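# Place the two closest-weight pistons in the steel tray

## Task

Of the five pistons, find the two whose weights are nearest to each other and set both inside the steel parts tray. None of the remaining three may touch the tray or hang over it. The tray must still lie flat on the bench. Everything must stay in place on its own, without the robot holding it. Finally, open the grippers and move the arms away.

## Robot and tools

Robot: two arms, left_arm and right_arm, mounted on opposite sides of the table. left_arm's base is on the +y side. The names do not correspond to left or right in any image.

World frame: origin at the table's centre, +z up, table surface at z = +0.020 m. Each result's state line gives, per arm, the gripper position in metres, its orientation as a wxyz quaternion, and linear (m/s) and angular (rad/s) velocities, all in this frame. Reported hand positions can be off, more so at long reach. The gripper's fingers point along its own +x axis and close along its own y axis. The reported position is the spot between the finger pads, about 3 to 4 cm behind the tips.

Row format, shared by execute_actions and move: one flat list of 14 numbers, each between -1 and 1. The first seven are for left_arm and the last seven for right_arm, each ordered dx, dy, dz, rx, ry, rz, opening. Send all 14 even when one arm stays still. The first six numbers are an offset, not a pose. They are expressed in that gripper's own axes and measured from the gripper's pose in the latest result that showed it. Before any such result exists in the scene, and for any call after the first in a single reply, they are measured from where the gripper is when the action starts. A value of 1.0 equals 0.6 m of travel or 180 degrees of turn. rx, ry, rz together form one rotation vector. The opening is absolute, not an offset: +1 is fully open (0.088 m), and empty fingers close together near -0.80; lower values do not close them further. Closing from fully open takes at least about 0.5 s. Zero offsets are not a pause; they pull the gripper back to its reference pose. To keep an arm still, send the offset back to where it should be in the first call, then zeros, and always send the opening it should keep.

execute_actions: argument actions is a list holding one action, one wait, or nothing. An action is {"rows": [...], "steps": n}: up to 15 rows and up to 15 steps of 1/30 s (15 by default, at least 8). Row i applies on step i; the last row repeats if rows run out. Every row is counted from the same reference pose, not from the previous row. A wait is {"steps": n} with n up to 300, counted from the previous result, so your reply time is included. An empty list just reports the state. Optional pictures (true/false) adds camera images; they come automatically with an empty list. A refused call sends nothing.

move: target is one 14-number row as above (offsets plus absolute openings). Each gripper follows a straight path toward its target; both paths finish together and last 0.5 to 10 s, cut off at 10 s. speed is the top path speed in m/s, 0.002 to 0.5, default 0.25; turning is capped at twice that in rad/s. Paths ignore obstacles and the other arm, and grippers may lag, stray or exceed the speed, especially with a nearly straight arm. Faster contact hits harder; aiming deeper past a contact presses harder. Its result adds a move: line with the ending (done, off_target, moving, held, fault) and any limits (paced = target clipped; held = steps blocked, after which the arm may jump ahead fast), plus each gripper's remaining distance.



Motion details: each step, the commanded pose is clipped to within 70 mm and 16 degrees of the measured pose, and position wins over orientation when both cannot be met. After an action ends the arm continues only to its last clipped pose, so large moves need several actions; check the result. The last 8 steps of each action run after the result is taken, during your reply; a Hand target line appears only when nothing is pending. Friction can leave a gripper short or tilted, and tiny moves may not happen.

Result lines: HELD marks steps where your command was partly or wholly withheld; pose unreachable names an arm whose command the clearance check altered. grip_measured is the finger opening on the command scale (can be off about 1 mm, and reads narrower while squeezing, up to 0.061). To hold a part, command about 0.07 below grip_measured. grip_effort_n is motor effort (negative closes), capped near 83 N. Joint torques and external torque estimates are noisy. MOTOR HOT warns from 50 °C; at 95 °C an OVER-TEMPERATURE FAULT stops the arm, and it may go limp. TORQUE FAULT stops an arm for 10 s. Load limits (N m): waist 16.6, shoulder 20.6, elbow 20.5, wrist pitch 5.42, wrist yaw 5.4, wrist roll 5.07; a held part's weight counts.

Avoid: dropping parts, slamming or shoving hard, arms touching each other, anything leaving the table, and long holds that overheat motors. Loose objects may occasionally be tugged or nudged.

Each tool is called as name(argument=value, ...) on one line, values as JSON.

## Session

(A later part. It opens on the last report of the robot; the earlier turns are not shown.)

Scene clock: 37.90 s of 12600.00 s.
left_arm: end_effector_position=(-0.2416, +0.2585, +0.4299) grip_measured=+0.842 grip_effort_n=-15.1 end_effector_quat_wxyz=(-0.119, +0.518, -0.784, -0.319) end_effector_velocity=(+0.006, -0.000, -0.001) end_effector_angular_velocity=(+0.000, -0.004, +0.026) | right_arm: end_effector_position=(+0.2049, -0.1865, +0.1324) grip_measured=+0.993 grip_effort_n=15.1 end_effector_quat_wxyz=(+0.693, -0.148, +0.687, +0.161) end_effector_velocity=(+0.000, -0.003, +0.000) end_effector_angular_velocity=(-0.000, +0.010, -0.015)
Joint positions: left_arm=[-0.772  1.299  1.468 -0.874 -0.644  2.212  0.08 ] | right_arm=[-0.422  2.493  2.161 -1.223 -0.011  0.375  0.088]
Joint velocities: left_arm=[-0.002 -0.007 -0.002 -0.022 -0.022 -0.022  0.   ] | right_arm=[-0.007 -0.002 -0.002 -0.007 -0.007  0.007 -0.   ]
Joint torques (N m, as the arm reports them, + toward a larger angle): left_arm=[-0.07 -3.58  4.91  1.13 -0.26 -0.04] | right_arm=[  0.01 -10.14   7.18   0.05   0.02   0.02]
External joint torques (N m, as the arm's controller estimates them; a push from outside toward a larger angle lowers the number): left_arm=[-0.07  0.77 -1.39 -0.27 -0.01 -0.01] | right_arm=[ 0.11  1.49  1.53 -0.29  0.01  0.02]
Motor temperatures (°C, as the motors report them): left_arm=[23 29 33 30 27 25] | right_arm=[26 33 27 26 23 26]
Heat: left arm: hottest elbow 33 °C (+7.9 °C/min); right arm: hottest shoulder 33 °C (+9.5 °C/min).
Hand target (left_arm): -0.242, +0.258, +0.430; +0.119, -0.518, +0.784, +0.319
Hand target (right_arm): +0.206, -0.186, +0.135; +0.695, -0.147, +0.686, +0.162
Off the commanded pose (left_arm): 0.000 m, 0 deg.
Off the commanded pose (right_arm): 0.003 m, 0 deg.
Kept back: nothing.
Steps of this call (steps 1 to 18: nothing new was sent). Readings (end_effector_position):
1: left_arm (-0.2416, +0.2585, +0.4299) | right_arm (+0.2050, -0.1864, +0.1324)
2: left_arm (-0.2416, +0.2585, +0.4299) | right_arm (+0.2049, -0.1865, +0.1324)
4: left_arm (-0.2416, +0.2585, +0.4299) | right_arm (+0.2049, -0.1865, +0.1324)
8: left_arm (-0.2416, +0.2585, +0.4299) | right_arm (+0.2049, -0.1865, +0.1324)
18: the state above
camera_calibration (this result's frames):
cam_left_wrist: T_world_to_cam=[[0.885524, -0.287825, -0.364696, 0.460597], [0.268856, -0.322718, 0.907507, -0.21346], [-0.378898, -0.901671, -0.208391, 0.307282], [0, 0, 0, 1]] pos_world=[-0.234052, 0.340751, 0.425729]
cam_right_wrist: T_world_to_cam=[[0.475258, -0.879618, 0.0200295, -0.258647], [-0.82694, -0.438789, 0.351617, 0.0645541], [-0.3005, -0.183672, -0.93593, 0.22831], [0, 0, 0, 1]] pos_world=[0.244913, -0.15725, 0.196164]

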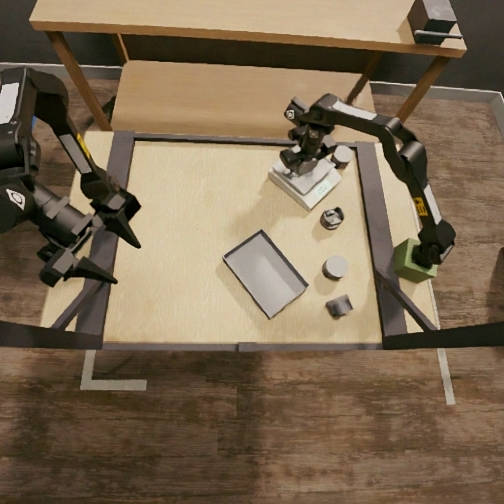

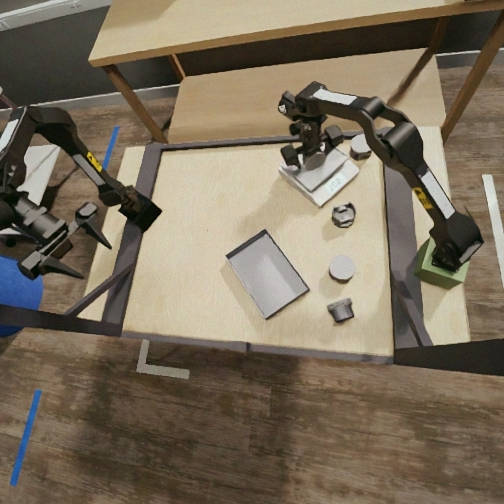

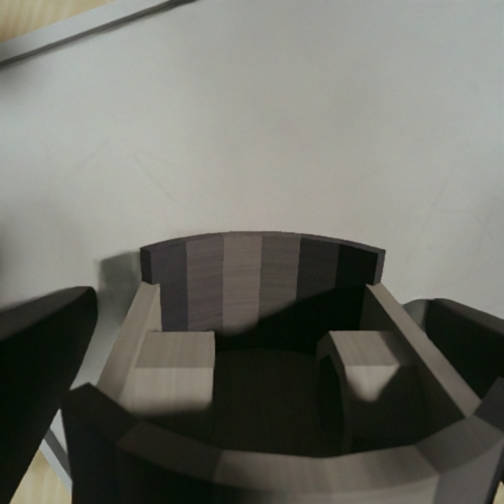

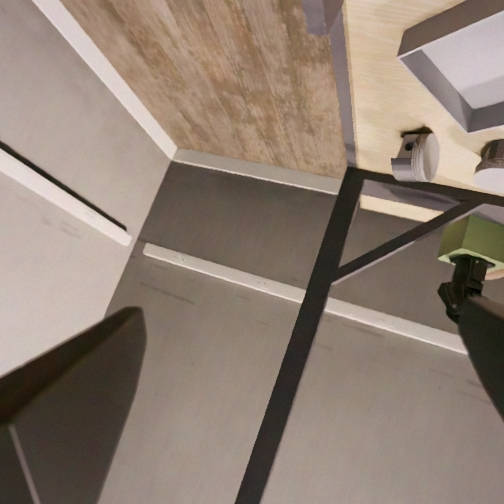

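move(target=[0,0,0,0,0,0,0.84,0,0,0,0,0,0,0])

move(target=[0,0,0,0,0,0,0.84,-0.06,0,-0.01,0,0,0,0])

move(target=[0,0,0,0,0,0,0.84,-0.01,0.165,-0.345,0,0,0,0], speed=0.22)

Scene clock: 38.97 s of 12600.00 s.
left_arm: end_effector_position=(-0.2416, +0.2585, +0.4299) grip_measured=+0.842 grip_effort_n=-15.1 end_effector_quat_wxyz=(-0.119, +0.518, -0.784, -0.319) end_effector_velocity=(+0.002, +0.000, -0.001) end_effector_angular_velocity=(+0.000, -0.003, +0.007) | right_arm: end_effector_position=(+0.2049, -0.1864, +0.1324) grip_measured=+0.523 grip_effort_n=-83.5 end_effector_quat_wxyz=(+0.693, -0.148, +0.687, +0.161) end_effector_velocity=(+0.001, -0.002, +0.002) end_effector_angular_velocity=(-0.007, -0.004, +0.005)
Joint positions: left_arm=[-0.772  1.299  1.468 -0.874 -0.644  2.212  0.08 ] | right_arm=[-0.422  2.493  2.161 -1.223 -0.011  0.375  0.065]
Joint velocities: left_arm=[-0.002 -0.002 -0.002 -0.007 -0.007 -0.007 -0.   ] | right_arm=[-0.002 -0.002  0.002 -0.007  0.007 -0.007 -0.   ]
Joint torques (N m, as the arm reports them, + toward a larger angle): left_arm=[-0.08 -3.59  4.9   1.11 -0.27 -0.04] | right_arm=[ 0.02 -9.93  6.24  0.21  0.03  0.03]
External joint torques (N m, as the arm's controller estimates them; a push from outside toward a larger angle lowers the number): left_arm=[-0.08  0.69 -1.36 -0.28 -0.03 -0.01] | right_arm=[ 0.02  1.75  0.55 -0.15  0.02  0.03]
Motor temperatures (°C, as the motors report them): left_arm=[23 29 33 30 27 25] | right_arm=[26 34 27 26 23 26]
Heat: left arm: hottest elbow 33 °C (+7.7 °C/min); right arm: hottest shoulder 34 °C (+10.8 °C/min).
Hand target (left_arm): -0.242, +0.258, +0.430; +0.119, -0.518, +0.784, +0.319
Hand target (right_arm): +0.205, -0.186, +0.132; +0.693, -0.148, +0.687, +0.161
Off the commanded pose (left_arm): 0.000 m, 0 deg.
Off the commanded pose (right_arm): 0.000 m, 0 deg.
Kept back: nothing.
move: done
camera_calibration (this result's frames):
cam_left_wrist: T_world_to_cam=[[0.885524, -0.287825, -0.364696, 0.460597], [0.268856, -0.322718, 0.907507, -0.21346], [-0.378898, -0.901671, -0.208391, 0.307282], [0, 0, 0, 1]] pos_world=[-0.234052, 0.340751, 0.425729]
cam_right_wrist: T_world_to_cam=[[0.475269, -0.879621, 0.0196675, -0.258547], [-0.826839, -0.438887, 0.351732, 0.0644828], [-0.300759, -0.183429, -0.935894, 0.228398], [0, 0, 0, 1]] pos_world=[0.244889, -0.157228, 0.196161]

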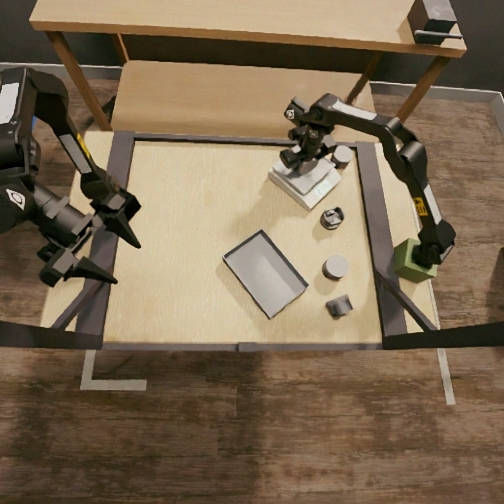

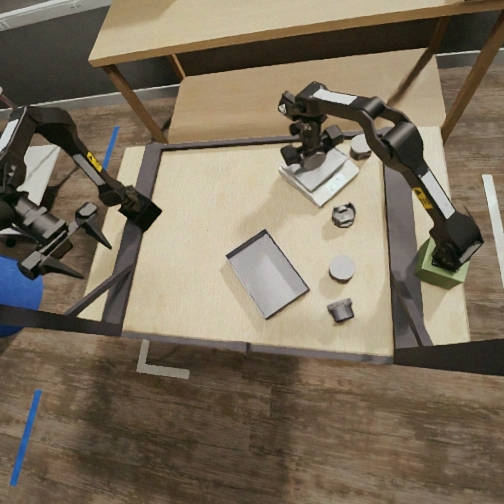

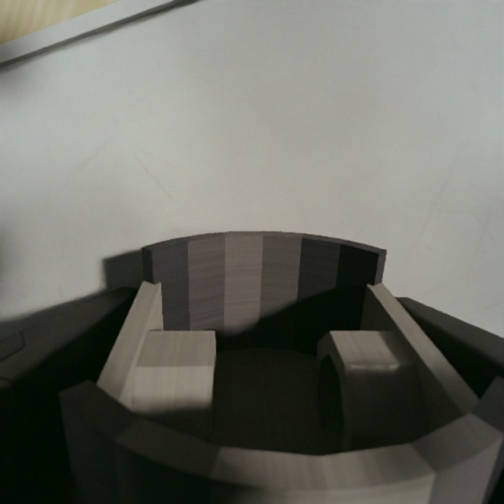

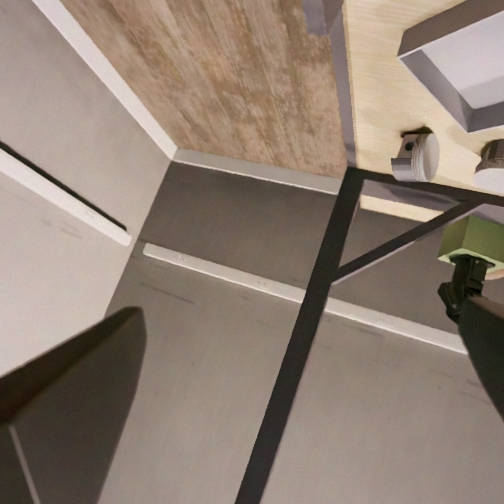

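Scene clock: 39.83 s of 12600.00 s.
left_arm: end_effector_position=(-0.2416, +0.2585, +0.4299) grip_measured=+0.842 grip_effort_n=-14.7 end_effector_quat_wxyz=(-0.119, +0.518, -0.784, -0.319) end_effector_velocity=(+0.000, +0.002, -0.002) end_effector_angular_velocity=(+0.003, -0.011, -0.012) | right_arm: end_effector_position=(+0.1979, -0.1933, +0.1560) grip_measured=+0.523 grip_effort_n=-83.5 end_effector_quat_wxyz=(+0.684, -0.154, +0.696, +0.155) end_effector_velocity=(+0.002, -0.002, -0.001) end_effector_angular_velocity=(+0.007, +0.004, -0.000)
Joint positions: left_arm=[-0.772  1.299  1.468 -0.874 -0.644  2.212  0.08 ] | right_arm=[-0.422  2.465  2.205 -1.323 -0.011  0.375  0.065]
Joint velocities: left_arm=[-0.002 -0.002 -0.002 -0.007  0.007  0.007 -0.   ] | right_arm=[-0.007 -0.002 -0.007  0.007 -0.007 -0.007 -0.   ]
Joint torques (N m, as the arm reports them, + toward a larger angle): left_arm=[-0.05 -3.58  4.9   1.11 -0.26 -0.03] | right_arm=[  0.28 -11.59   8.16   0.01   0.02   0.17]
External joint torques (N m, as the arm's controller estimates them; a push from outside toward a larger angle lowers the number): left_arm=[-0.05  0.66 -1.37 -0.3  -0.02  0.  ] | right_arm=[ 0.36 -0.23  2.57 -0.3   0.01  0.17]
Motor temperatures (°C, as the motors report them): left_arm=[23 29 33 30 27 25] | right_arm=[26 34 27 26 23 26]
Heat: left arm: hottest elbow 33 °C (+7.5 °C/min); right arm: hottest shoulder 34 °C (+10.5 °C/min).
Hand target (left_arm): -0.242, +0.258, +0.430; +0.119, -0.518, +0.784, +0.319
Hand target (right_arm): +0.199, -0.190, +0.168; +0.693, -0.148, +0.688, +0.161
Off the commanded pose (left_arm): 0.000 m, 0 deg.
Off the commanded pose (right_arm): 0.013 m, 2 deg.
Kept back: nothing.
move: off_target (right_arm)
camera_calibration (this result's frames):
cam_left_wrist: T_world_to_cam=[[0.885524, -0.287825, -0.364696, 0.460597], [0.268856, -0.322718, 0.907507, -0.21346], [-0.378898, -0.901671, -0.208391, 0.307282], [0, 0, 0, 1]] pos_world=[-0.234052, 0.340751, 0.425729]
cam_right_wrist: T_world_to_cam=[[0.476421, -0.878746, 0.028764, -0.263222], [-0.819261, -0.431821, 0.377282, 0.0432479], [-0.319114, -0.203311, -0.925652, 0.245377], [0, 0, 0, 1]] pos_world=[0.239139, -0.162742, 0.218389]

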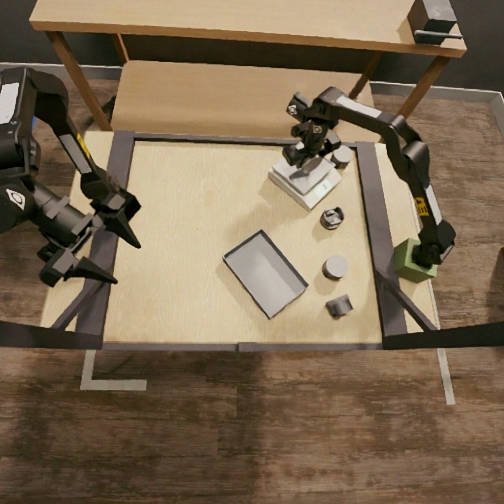

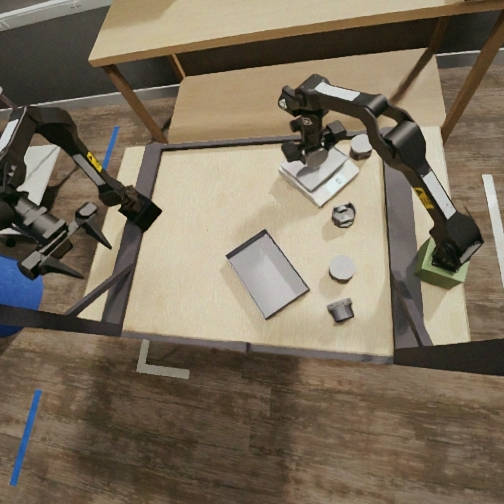

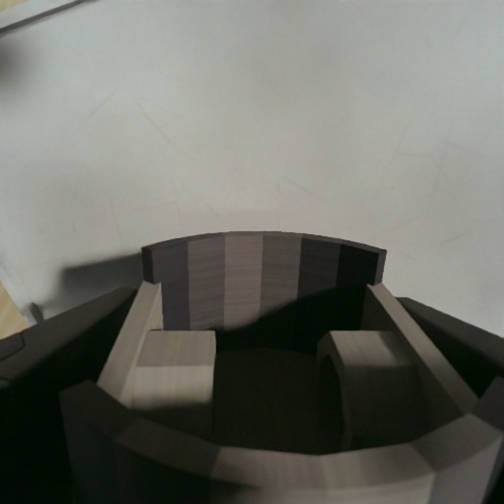

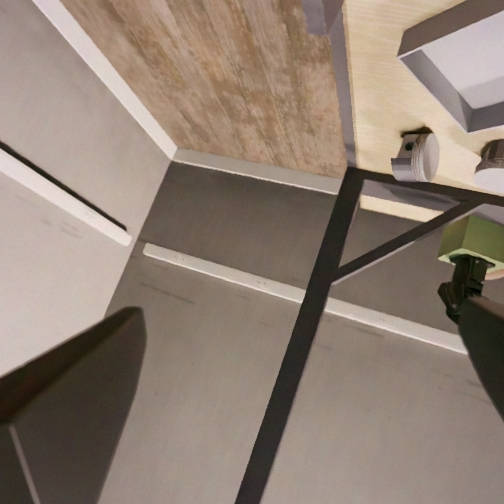

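Scene clock: 41.37 s of 12600.00 s.
left_arm: end_effector_position=(-0.2416, +0.2585, +0.4299) grip_measured=+0.842 grip_effort_n=-14.7 end_effector_quat_wxyz=(-0.119, +0.518, -0.784, -0.319) end_effector_velocity=(+0.001, +0.000, -0.002) end_effector_angular_velocity=(+0.003, -0.011, -0.007) | right_arm: end_effector_position=(-0.0298, -0.1946, +0.1583) grip_measured=+0.523 grip_effort_n=-83.5 end_effector_quat_wxyz=(+0.681, -0.160, +0.698, +0.150) end_effector_velocity=(+0.005, -0.003, -0.000) end_effector_angular_velocity=(-0.004, -0.022, -0.014)
Joint positions: left_arm=[-0.772  1.299  1.468 -0.874 -0.644  2.212  0.08 ] | right_arm=[ 0.055  1.982  1.421 -1.035 -0.014  0.85   0.065]
Joint velocities: left_arm=[ 0.002 -0.002 -0.002 -0.007  0.007  0.007  0.   ] | right_arm=[-0.007 -0.007 -0.012  0.007  0.022  0.007 -0.   ]
Joint torques (N m, as the arm reports them, + toward a larger angle): left_arm=[-0.07 -3.58  4.91  1.13 -0.27 -0.04] | right_arm=[ 0.26 -8.94  5.08  0.29  0.09  0.16]
External joint torques (N m, as the arm's controller estimates them; a push from outside toward a larger angle lowers the number): left_arm=[-0.08  0.69 -1.39 -0.29 -0.03 -0.01] | right_arm=[ 0.32 -0.6  -0.28  0.01  0.05  0.16]
Motor temperatures (°C, as the motors report them): left_arm=[23 29 33 30 27 25] | right_arm=[26 34 27 26 23 26]
Heat: left arm: hottest elbow 33 °C (+7.3 °C/min); right arm: hottest shoulder 34 °C (+10.2 °C/min).
Hand target (left_arm): -0.242, +0.258, +0.430; +0.119, -0.518, +0.784, +0.319
Hand target (right_arm): -0.031, -0.194, +0.164; +0.685, -0.155, +0.695, +0.154
Off the commanded pose (left_arm): 0.000 m, 0 deg.
Off the commanded pose (right_arm): 0.008 m, 1 deg.
Kept back: nothing.
move: done
camera_calibration (this result's frames):
cam_left_wrist: T_world_to_cam=[[0.885524, -0.287825, -0.364696, 0.460597], [0.268856, -0.322718, 0.907507, -0.21346], [-0.378898, -0.901671, -0.208391, 0.307282], [0, 0, 0, 1]] pos_world=[-0.234052, 0.340751, 0.425729]
cam_right_wrist: T_world_to_cam=[[0.478273, -0.877129, 0.0435949, -0.157879], [-0.817021, -0.426195, 0.388373, -0.145359], [-0.322073, -0.221366, -0.920471, 0.170148], [0, 0, 0, 1]] pos_world=[0.011548, -0.162766, 0.219952]

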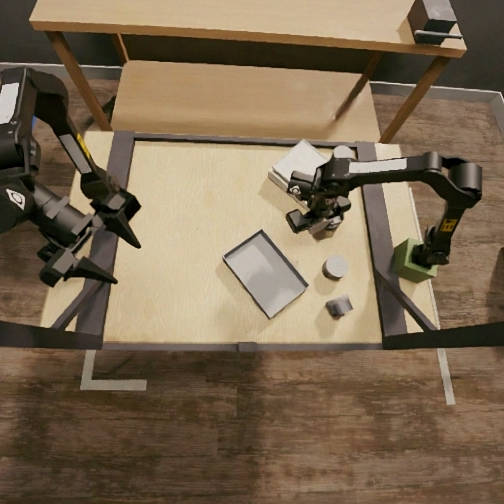

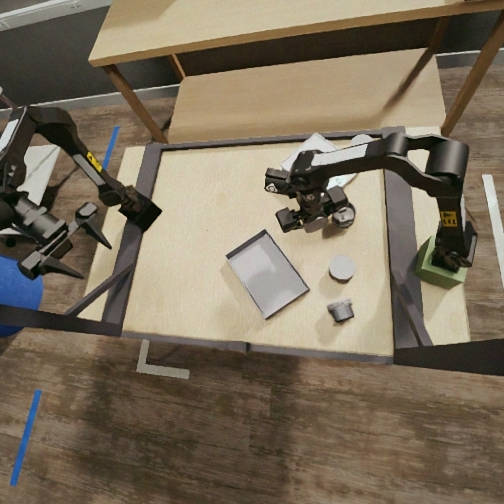

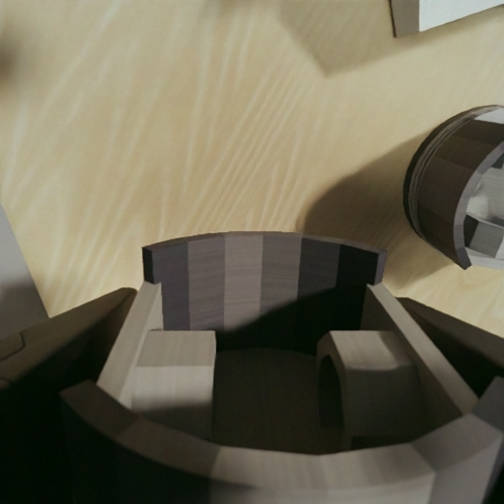

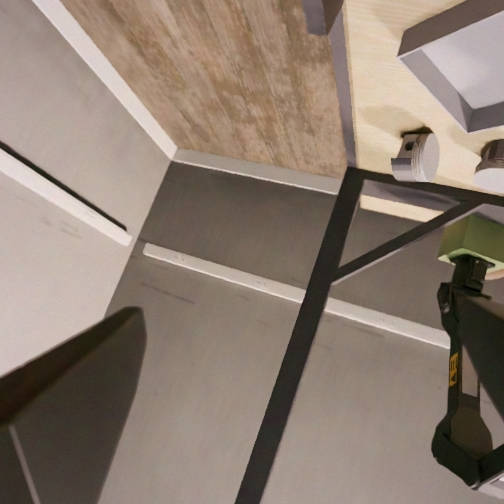

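move(target=[0,0,0,0,0,0,0.84,0.165,0.025,0,0,0,0,0], speed=0.1)

move(target=[0,0,0,0,0,0,0.84,0,0,0,0,0,0,1])

move(target=[0,0,0,0,0,0,0.84,-0.14,0,0,0,0,0,1])

move(target=[0,0,0,0,0,0,0.84,-0.02,-0.063,-0.22,0,-0.01,0,1])

Scene clock: 43.20 s of 12600.00 s.
left_arm: end_effector_position=(-0.2416, +0.2585, +0.4299) grip_measured=+0.842 grip_effort_n=-15.1 end_effector_quat_wxyz=(-0.119, +0.518, -0.784, -0.319) end_effector_velocity=(+0.002, +0.000, -0.001) end_effector_angular_velocity=(+0.000, -0.003, +0.007) | right_arm: end_effector_position=(-0.0359, -0.1808, +0.0644) grip_measured=+0.523 grip_effort_n=-83.5 end_effector_quat_wxyz=(+0.683, -0.157, +0.696, +0.153) end_effector_velocity=(+0.003, -0.005, -0.000) end_effector_angular_velocity=(-0.023, -0.002, -0.015)
Joint positions: left_arm=[-0.772  1.299  1.468 -0.874 -0.644  2.212  0.08 ] | right_arm=[ 0.081  2.176  1.307 -0.715 -0.014  0.875  0.065]
Joint velocities: left_arm=[-0.002 -0.002 -0.002 -0.007 -0.007 -0.007  0.   ] | right_arm=[-0.007  0.002  0.002 -0.022  0.007  0.007 -0.   ]
Joint torques (N m, as the arm reports them, + toward a larger angle): left_arm=[-0.06 -3.57  4.88  1.11 -0.26 -0.04] | right_arm=[ 0.31 -6.44  4.39  0.42  0.04  0.16]
External joint torques (N m, as the arm's controller estimates them; a push from outside toward a larger angle lowers the number): left_arm=[-0.04  0.7  -1.37 -0.28 -0.02 -0.01] | right_arm=[ 0.35  2.5  -0.28  0.12  0.01  0.16]
Motor temperatures (°C, as the motors report them): left_arm=[23 29 33 31 27 25] | right_arm=[26 34 27 26 23 26]
Heat: left arm: hottest elbow 33 °C (+6.9 °C/min); right arm: hottest shoulder 34 °C (+9.7 °C/min).
Hand target (left_arm): -0.242, +0.258, +0.430; +0.119, -0.518, +0.784, +0.319
Hand target (right_arm): -0.038, -0.183, +0.060; +0.681, -0.161, +0.698, +0.150
Off the commanded pose (left_arm): 0.000 m, 0 deg.
Off the commanded pose (right_arm): 0.006 m, 1 deg.
Kept back: nothing.
move: done
camera_calibration (this result's frames):
cam_left_wrist: T_world_to_cam=[[0.885524, -0.287825, -0.364696, 0.460597], [0.268856, -0.322718, 0.907507, -0.21346], [-0.378898, -0.901671, -0.208391, 0.307282], [0, 0, 0, 1]] pos_world=[-0.234052, 0.340751, 0.425729]
cam_right_wrist: T_world_to_cam=[[0.478817, -0.877167, 0.0362148, -0.138305], [-0.817955, -0.430752, 0.381318, -0.108361], [-0.31888, -0.212204, -0.923734, 0.0867529], [0, 0, 0, 1]] pos_world=[0.00525219, -0.149584, 0.126465]

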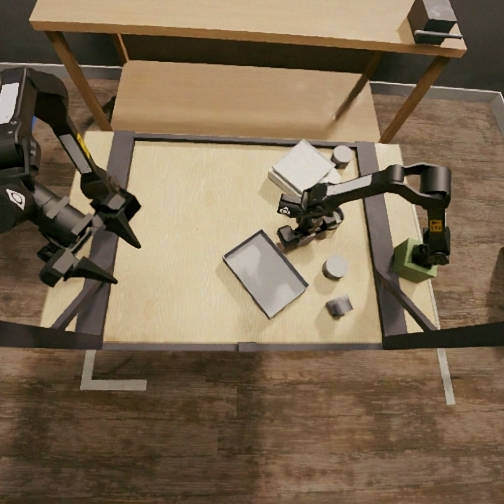

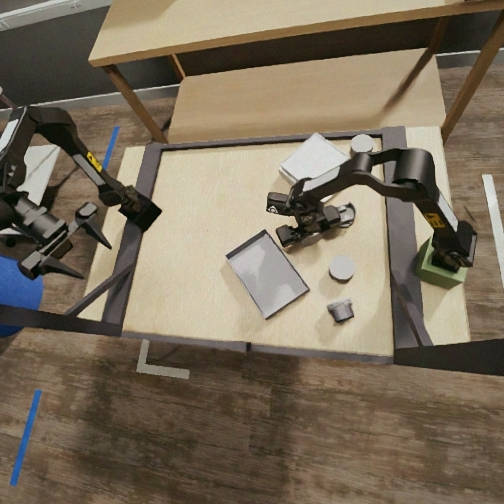

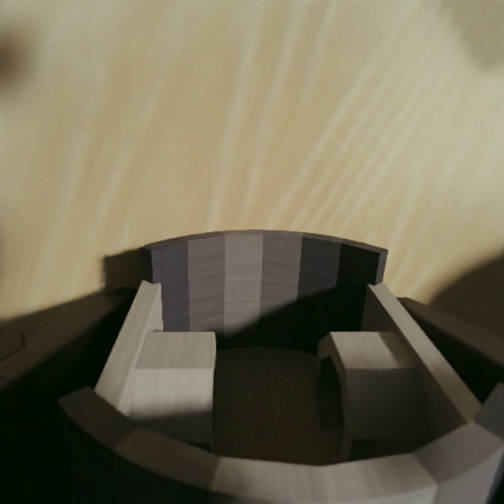

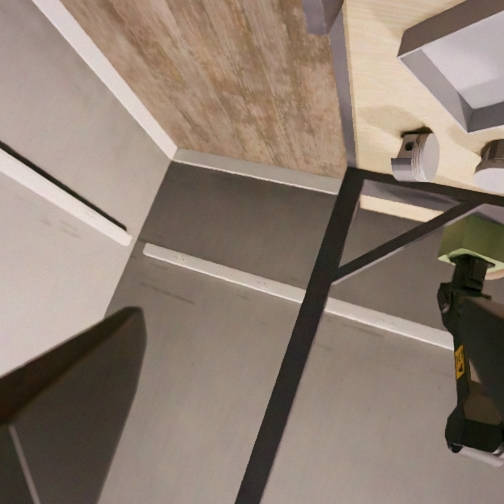

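Scene clock: 43.90 s of 12600.00 s.
left_arm: end_effector_position=(-0.2416, +0.2585, +0.4299) grip_measured=+0.842 grip_effort_n=-15.1 end_effector_quat_wxyz=(-0.119, +0.518, -0.784, -0.319) end_effector_velocity=(+0.001, +0.000, -0.002) end_effector_angular_velocity=(+0.002, -0.008, +0.007) | right_arm: end_effector_position=(-0.0359, -0.1807, +0.0644) grip_measured=+0.991 grip_effort_n=15.1 end_effector_quat_wxyz=(+0.683, -0.157, +0.696, +0.153) end_effector_velocity=(-0.004, +0.002, +0.000) end_effector_angular_velocity=(+0.012, +0.019, -0.005)
Joint positions: left_arm=[-0.772  1.299  1.468 -0.874 -0.644  2.212  0.08 ] | right_arm=[ 0.081  2.176  1.307 -0.715 -0.014  0.875  0.088]
Joint velocities: left_arm=[-0.002  0.002 -0.002 -0.007 -0.007 -0.007 -0.   ] | right_arm=[ 0.002 -0.002 -0.002  0.007 -0.022  0.007  0.001]
Joint torques (N m, as the arm reports them, + toward a larger angle): left_arm=[-0.06 -3.58  4.91  1.12 -0.26 -0.05] | right_arm=[ 0.05 -7.51  4.98  0.16  0.03  0.02]
External joint torques (N m, as the arm's controller estimates them; a push from outside toward a larger angle lowers the number): left_arm=[-0.07  0.63 -1.35 -0.29 -0.02 -0.01] | right_arm=[-0.06  1.37  0.35 -0.13  0.01  0.02]
Motor temperatures (°C, as the motors report them): left_arm=[23 29 33 31 27 25] | right_arm=[26 34 27 26 23 26]
Heat: left arm: hottest elbow 33 °C (+6.8 °C/min); right arm: hottest shoulder 34 °C (+9.6 °C/min).
Hand target (left_arm): -0.242, +0.258, +0.430; +0.119, -0.518, +0.784, +0.319
Hand target (right_arm): -0.036, -0.181, +0.064; +0.683, -0.157, +0.696, +0.153
Off the commanded pose (left_arm): 0.000 m, 0 deg.
Off the commanded pose (right_arm): 0.000 m, 0 deg.
Kept back: nothing.
move: done
camera_calibration (this result's frames):
cam_left_wrist: T_world_to_cam=[[0.885524, -0.287825, -0.364696, 0.460597], [0.268856, -0.322718, 0.907507, -0.21346], [-0.378898, -0.901671, -0.208391, 0.307282], [0, 0, 0, 1]] pos_world=[-0.234052, 0.340751, 0.425729]
cam_right_wrist: T_world_to_cam=[[0.478814, -0.877181, 0.0359365, -0.138229], [-0.817991, -0.430893, 0.381081, -0.10832], [-0.318792, -0.211862, -0.923843, 0.0868475], [0, 0, 0, 1]] pos_world=[0.00526708, -0.149526, 0.12648]

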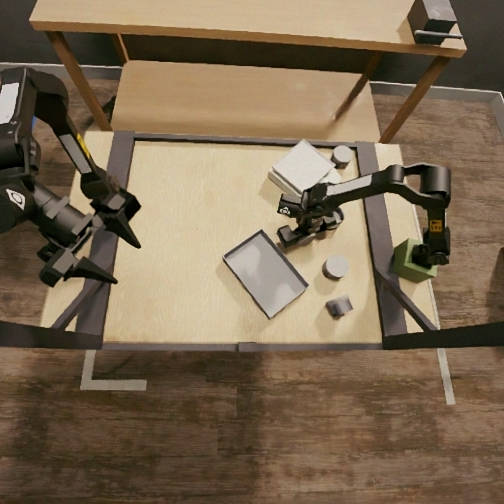

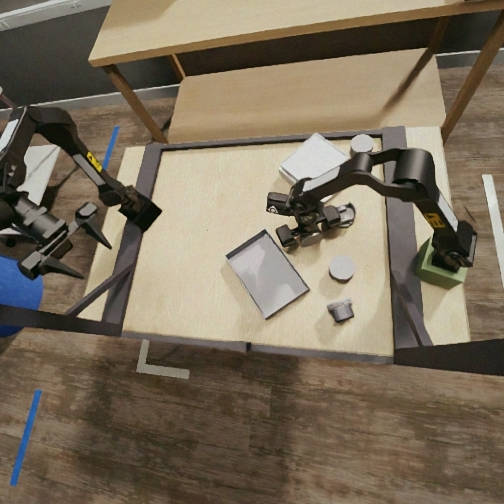

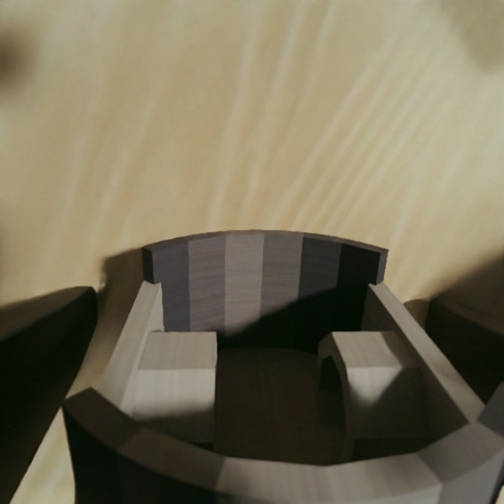

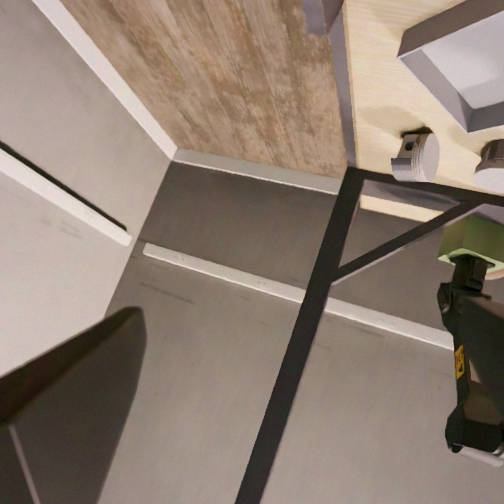

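Scene clock: 44.80 s of 12600.00 s.
left_arm: end_effector_position=(-0.2416, +0.2585, +0.4299) grip_measured=+0.842 grip_effort_n=-14.7 end_effector_quat_wxyz=(-0.119, +0.518, -0.784, -0.319) end_effector_velocity=(+0.002, +0.000, +0.001) end_effector_angular_velocity=(-0.007, -0.009, -0.001) | right_arm: end_effector_position=(-0.0364, -0.1826, +0.1435) grip_measured=+0.993 grip_effort_n=15.1 end_effector_quat_wxyz=(+0.681, -0.161, +0.698, +0.150) end_effector_velocity=(-0.001, -0.002, +0.003) end_effector_angular_velocity=(-0.010, +0.010, +0.005)
Joint positions: left_arm=[-0.772  1.299  1.468 -0.874 -0.644  2.212  0.08 ] | right_arm=[ 0.081  2.036  1.439 -0.999 -0.014  0.875  0.088]
Joint velocities: left_arm=[-0.002 -0.002  0.002 -0.007 -0.007  0.007 -0.   ] | right_arm=[-0.002 -0.002  0.007 -0.022 -0.007 -0.007 -0.   ]
Joint torques (N m, as the arm reports them, + toward a larger angle): left_arm=[-0.09 -3.58  4.9   1.12 -0.27 -0.04] | right_arm=[-0.17 -7.92  7.04 -0.04  0.05 -0.06]
External joint torques (N m, as the arm's controller estimates them; a push from outside toward a larger angle lowers the number): left_arm=[-0.09  0.79 -1.47 -0.3  -0.03 -0.01] | right_arm=[-0.21  0.64  1.85 -0.27  0.02 -0.06]
Motor temperatures (°C, as the motors report them): left_arm=[23 29 33 31 27 25] | right_arm=[26 34 27 26 23 26]
Heat: left arm: hottest elbow 33 °C (+6.7 °C/min); right arm: hottest shoulder 34 °C (+9.4 °C/min).
Hand target (left_arm): -0.242, +0.258, +0.430; +0.119, -0.518, +0.784, +0.319
Hand target (right_arm): -0.035, -0.180, +0.148; +0.683, -0.157, +0.696, +0.153
Off the commanded pose (left_arm): 0.000 m, 0 deg.
Off the commanded pose (right_arm): 0.006 m, 1 deg.
Kept back: nothing.
move: done
camera_calibration (this result's frames):
cam_left_wrist: T_world_to_cam=[[0.885524, -0.287825, -0.364696, 0.460597], [0.268856, -0.322718, 0.907507, -0.21346], [-0.378898, -0.901671, -0.208391, 0.307282], [0, 0, 0, 1]] pos_world=[-0.234052, 0.340751, 0.425729]
cam_right_wrist: T_world_to_cam=[[0.478937, -0.876703, 0.0448401, -0.14368], [-0.816816, -0.426344, 0.388641, -0.139883], [-0.321606, -0.222761, -0.920297, 0.156753], [0, 0, 0, 1]] pos_world=[0.00496806, -0.150684, 0.205066]

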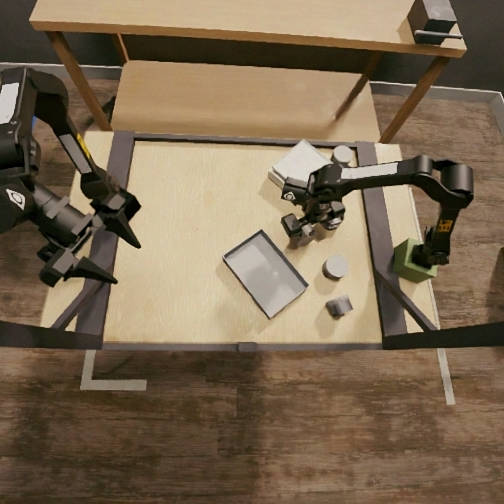

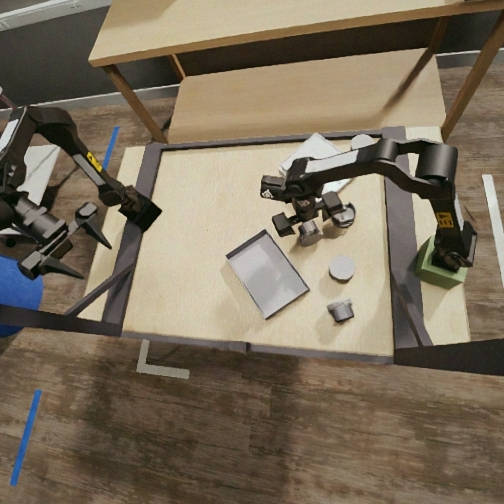

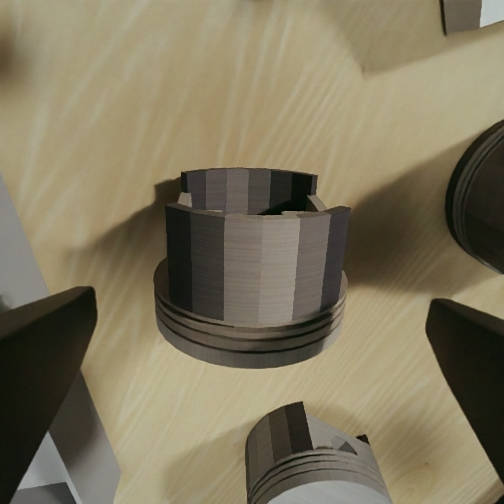

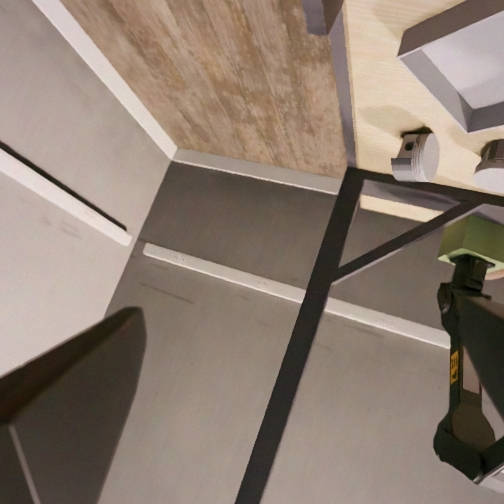

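Scene clock: 45.93 s of 12600.00 s.
left_arm: end_effector_position=(-0.2416, +0.2585, +0.4299) grip_measured=+0.842 grip_effort_n=-15.1 end_effector_quat_wxyz=(-0.119, +0.518, -0.784, -0.319) end_effector_velocity=(+0.003, +0.001, -0.001) end_effector_angular_velocity=(+0.003, -0.012, +0.007) | right_arm: end_effector_position=(-0.1373, -0.2722, +0.1573) grip_measured=+0.993 grip_effort_n=15.1 end_effector_quat_wxyz=(+0.692, -0.161, +0.688, +0.151) end_effector_velocity=(-0.003, -0.003, +0.001) end_effector_angular_velocity=(-0.003, +0.007, -0.000)
Joint positions: left_arm=[-0.772  1.299  1.468 -0.874 -0.644  2.212  0.08 ] | right_arm=[ 0.377  1.649  0.995 -0.93   0.008  1.171  0.088]
Joint velocities: left_arm=[-0.002 -0.002  0.002 -0.022 -0.007 -0.007  0.   ] | right_arm=[ 0.007 -0.012 -0.007 -0.007 -0.007  0.007 -0.   ]
Joint torques (N m, as the arm reports them, + toward a larger angle): left_arm=[-0.04 -3.6   4.91  1.12 -0.26 -0.04] | right_arm=[ 0.23 -5.65  4.52  0.34  0.18  0.17]
External joint torques (N m, as the arm's controller estimates them; a push from outside toward a larger angle lowers the number): left_arm=[-0.04  0.63 -1.37 -0.3  -0.02 -0.01] | right_arm=[ 0.24  0.14 -0.71  0.04  0.13  0.17]
Motor temperatures (°C, as the motors report them): left_arm=[23 29 33 31 27 25] | right_arm=[26 34 27 26 23 26]
Heat: left arm: hottest elbow 33 °C (+6.5 °C/min); right arm: hottest shoulder 34 °C (+9.1 °C/min).
Hand target (left_arm): -0.242, +0.258, +0.430; +0.119, -0.518, +0.784, +0.319
Hand target (right_arm): -0.138, -0.274, +0.158; +0.693, -0.159, +0.687, +0.151
Off the commanded pose (left_arm): 0.000 m, 0 deg.
Off the commanded pose (right_arm): 0.003 m, 0 deg.
Kept back: nothing.
move: done
camera_calibration (this result's frames):
cam_left_wrist: T_world_to_cam=[[0.885524, -0.287825, -0.364696, 0.460597], [0.268856, -0.322718, 0.907507, -0.21346], [-0.378898, -0.901671, -0.208391, 0.307282], [0, 0, 0, 1]] pos_world=[-0.234052, 0.340751, 0.425729]
cam_right_wrist: T_world_to_cam=[[0.478644, -0.876517, 0.0511659, -0.175513], [-0.82691, -0.430431, 0.361868, -0.264231], [-0.29516, -0.215516, -0.930824, 0.124337], [0, 0, 0, 1]] pos_world=[-0.0977871, -0.240777, 0.220333]

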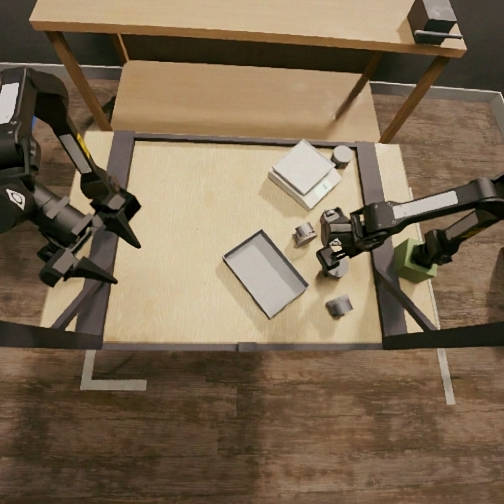

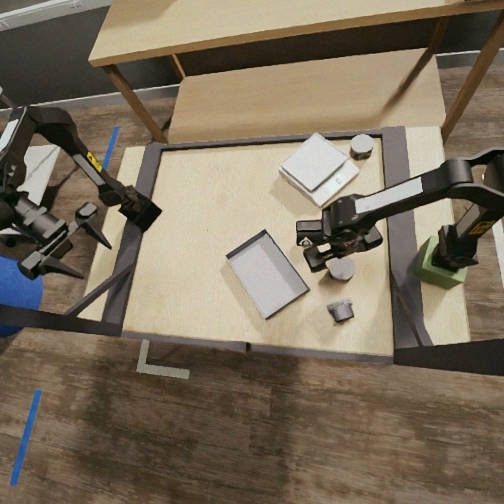

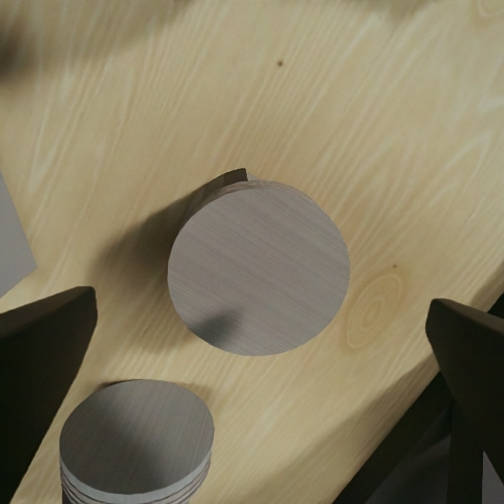

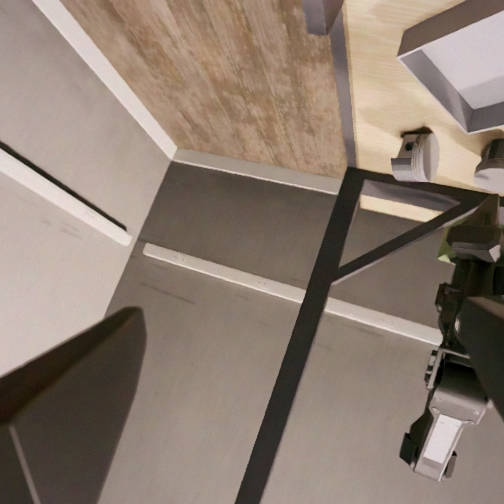

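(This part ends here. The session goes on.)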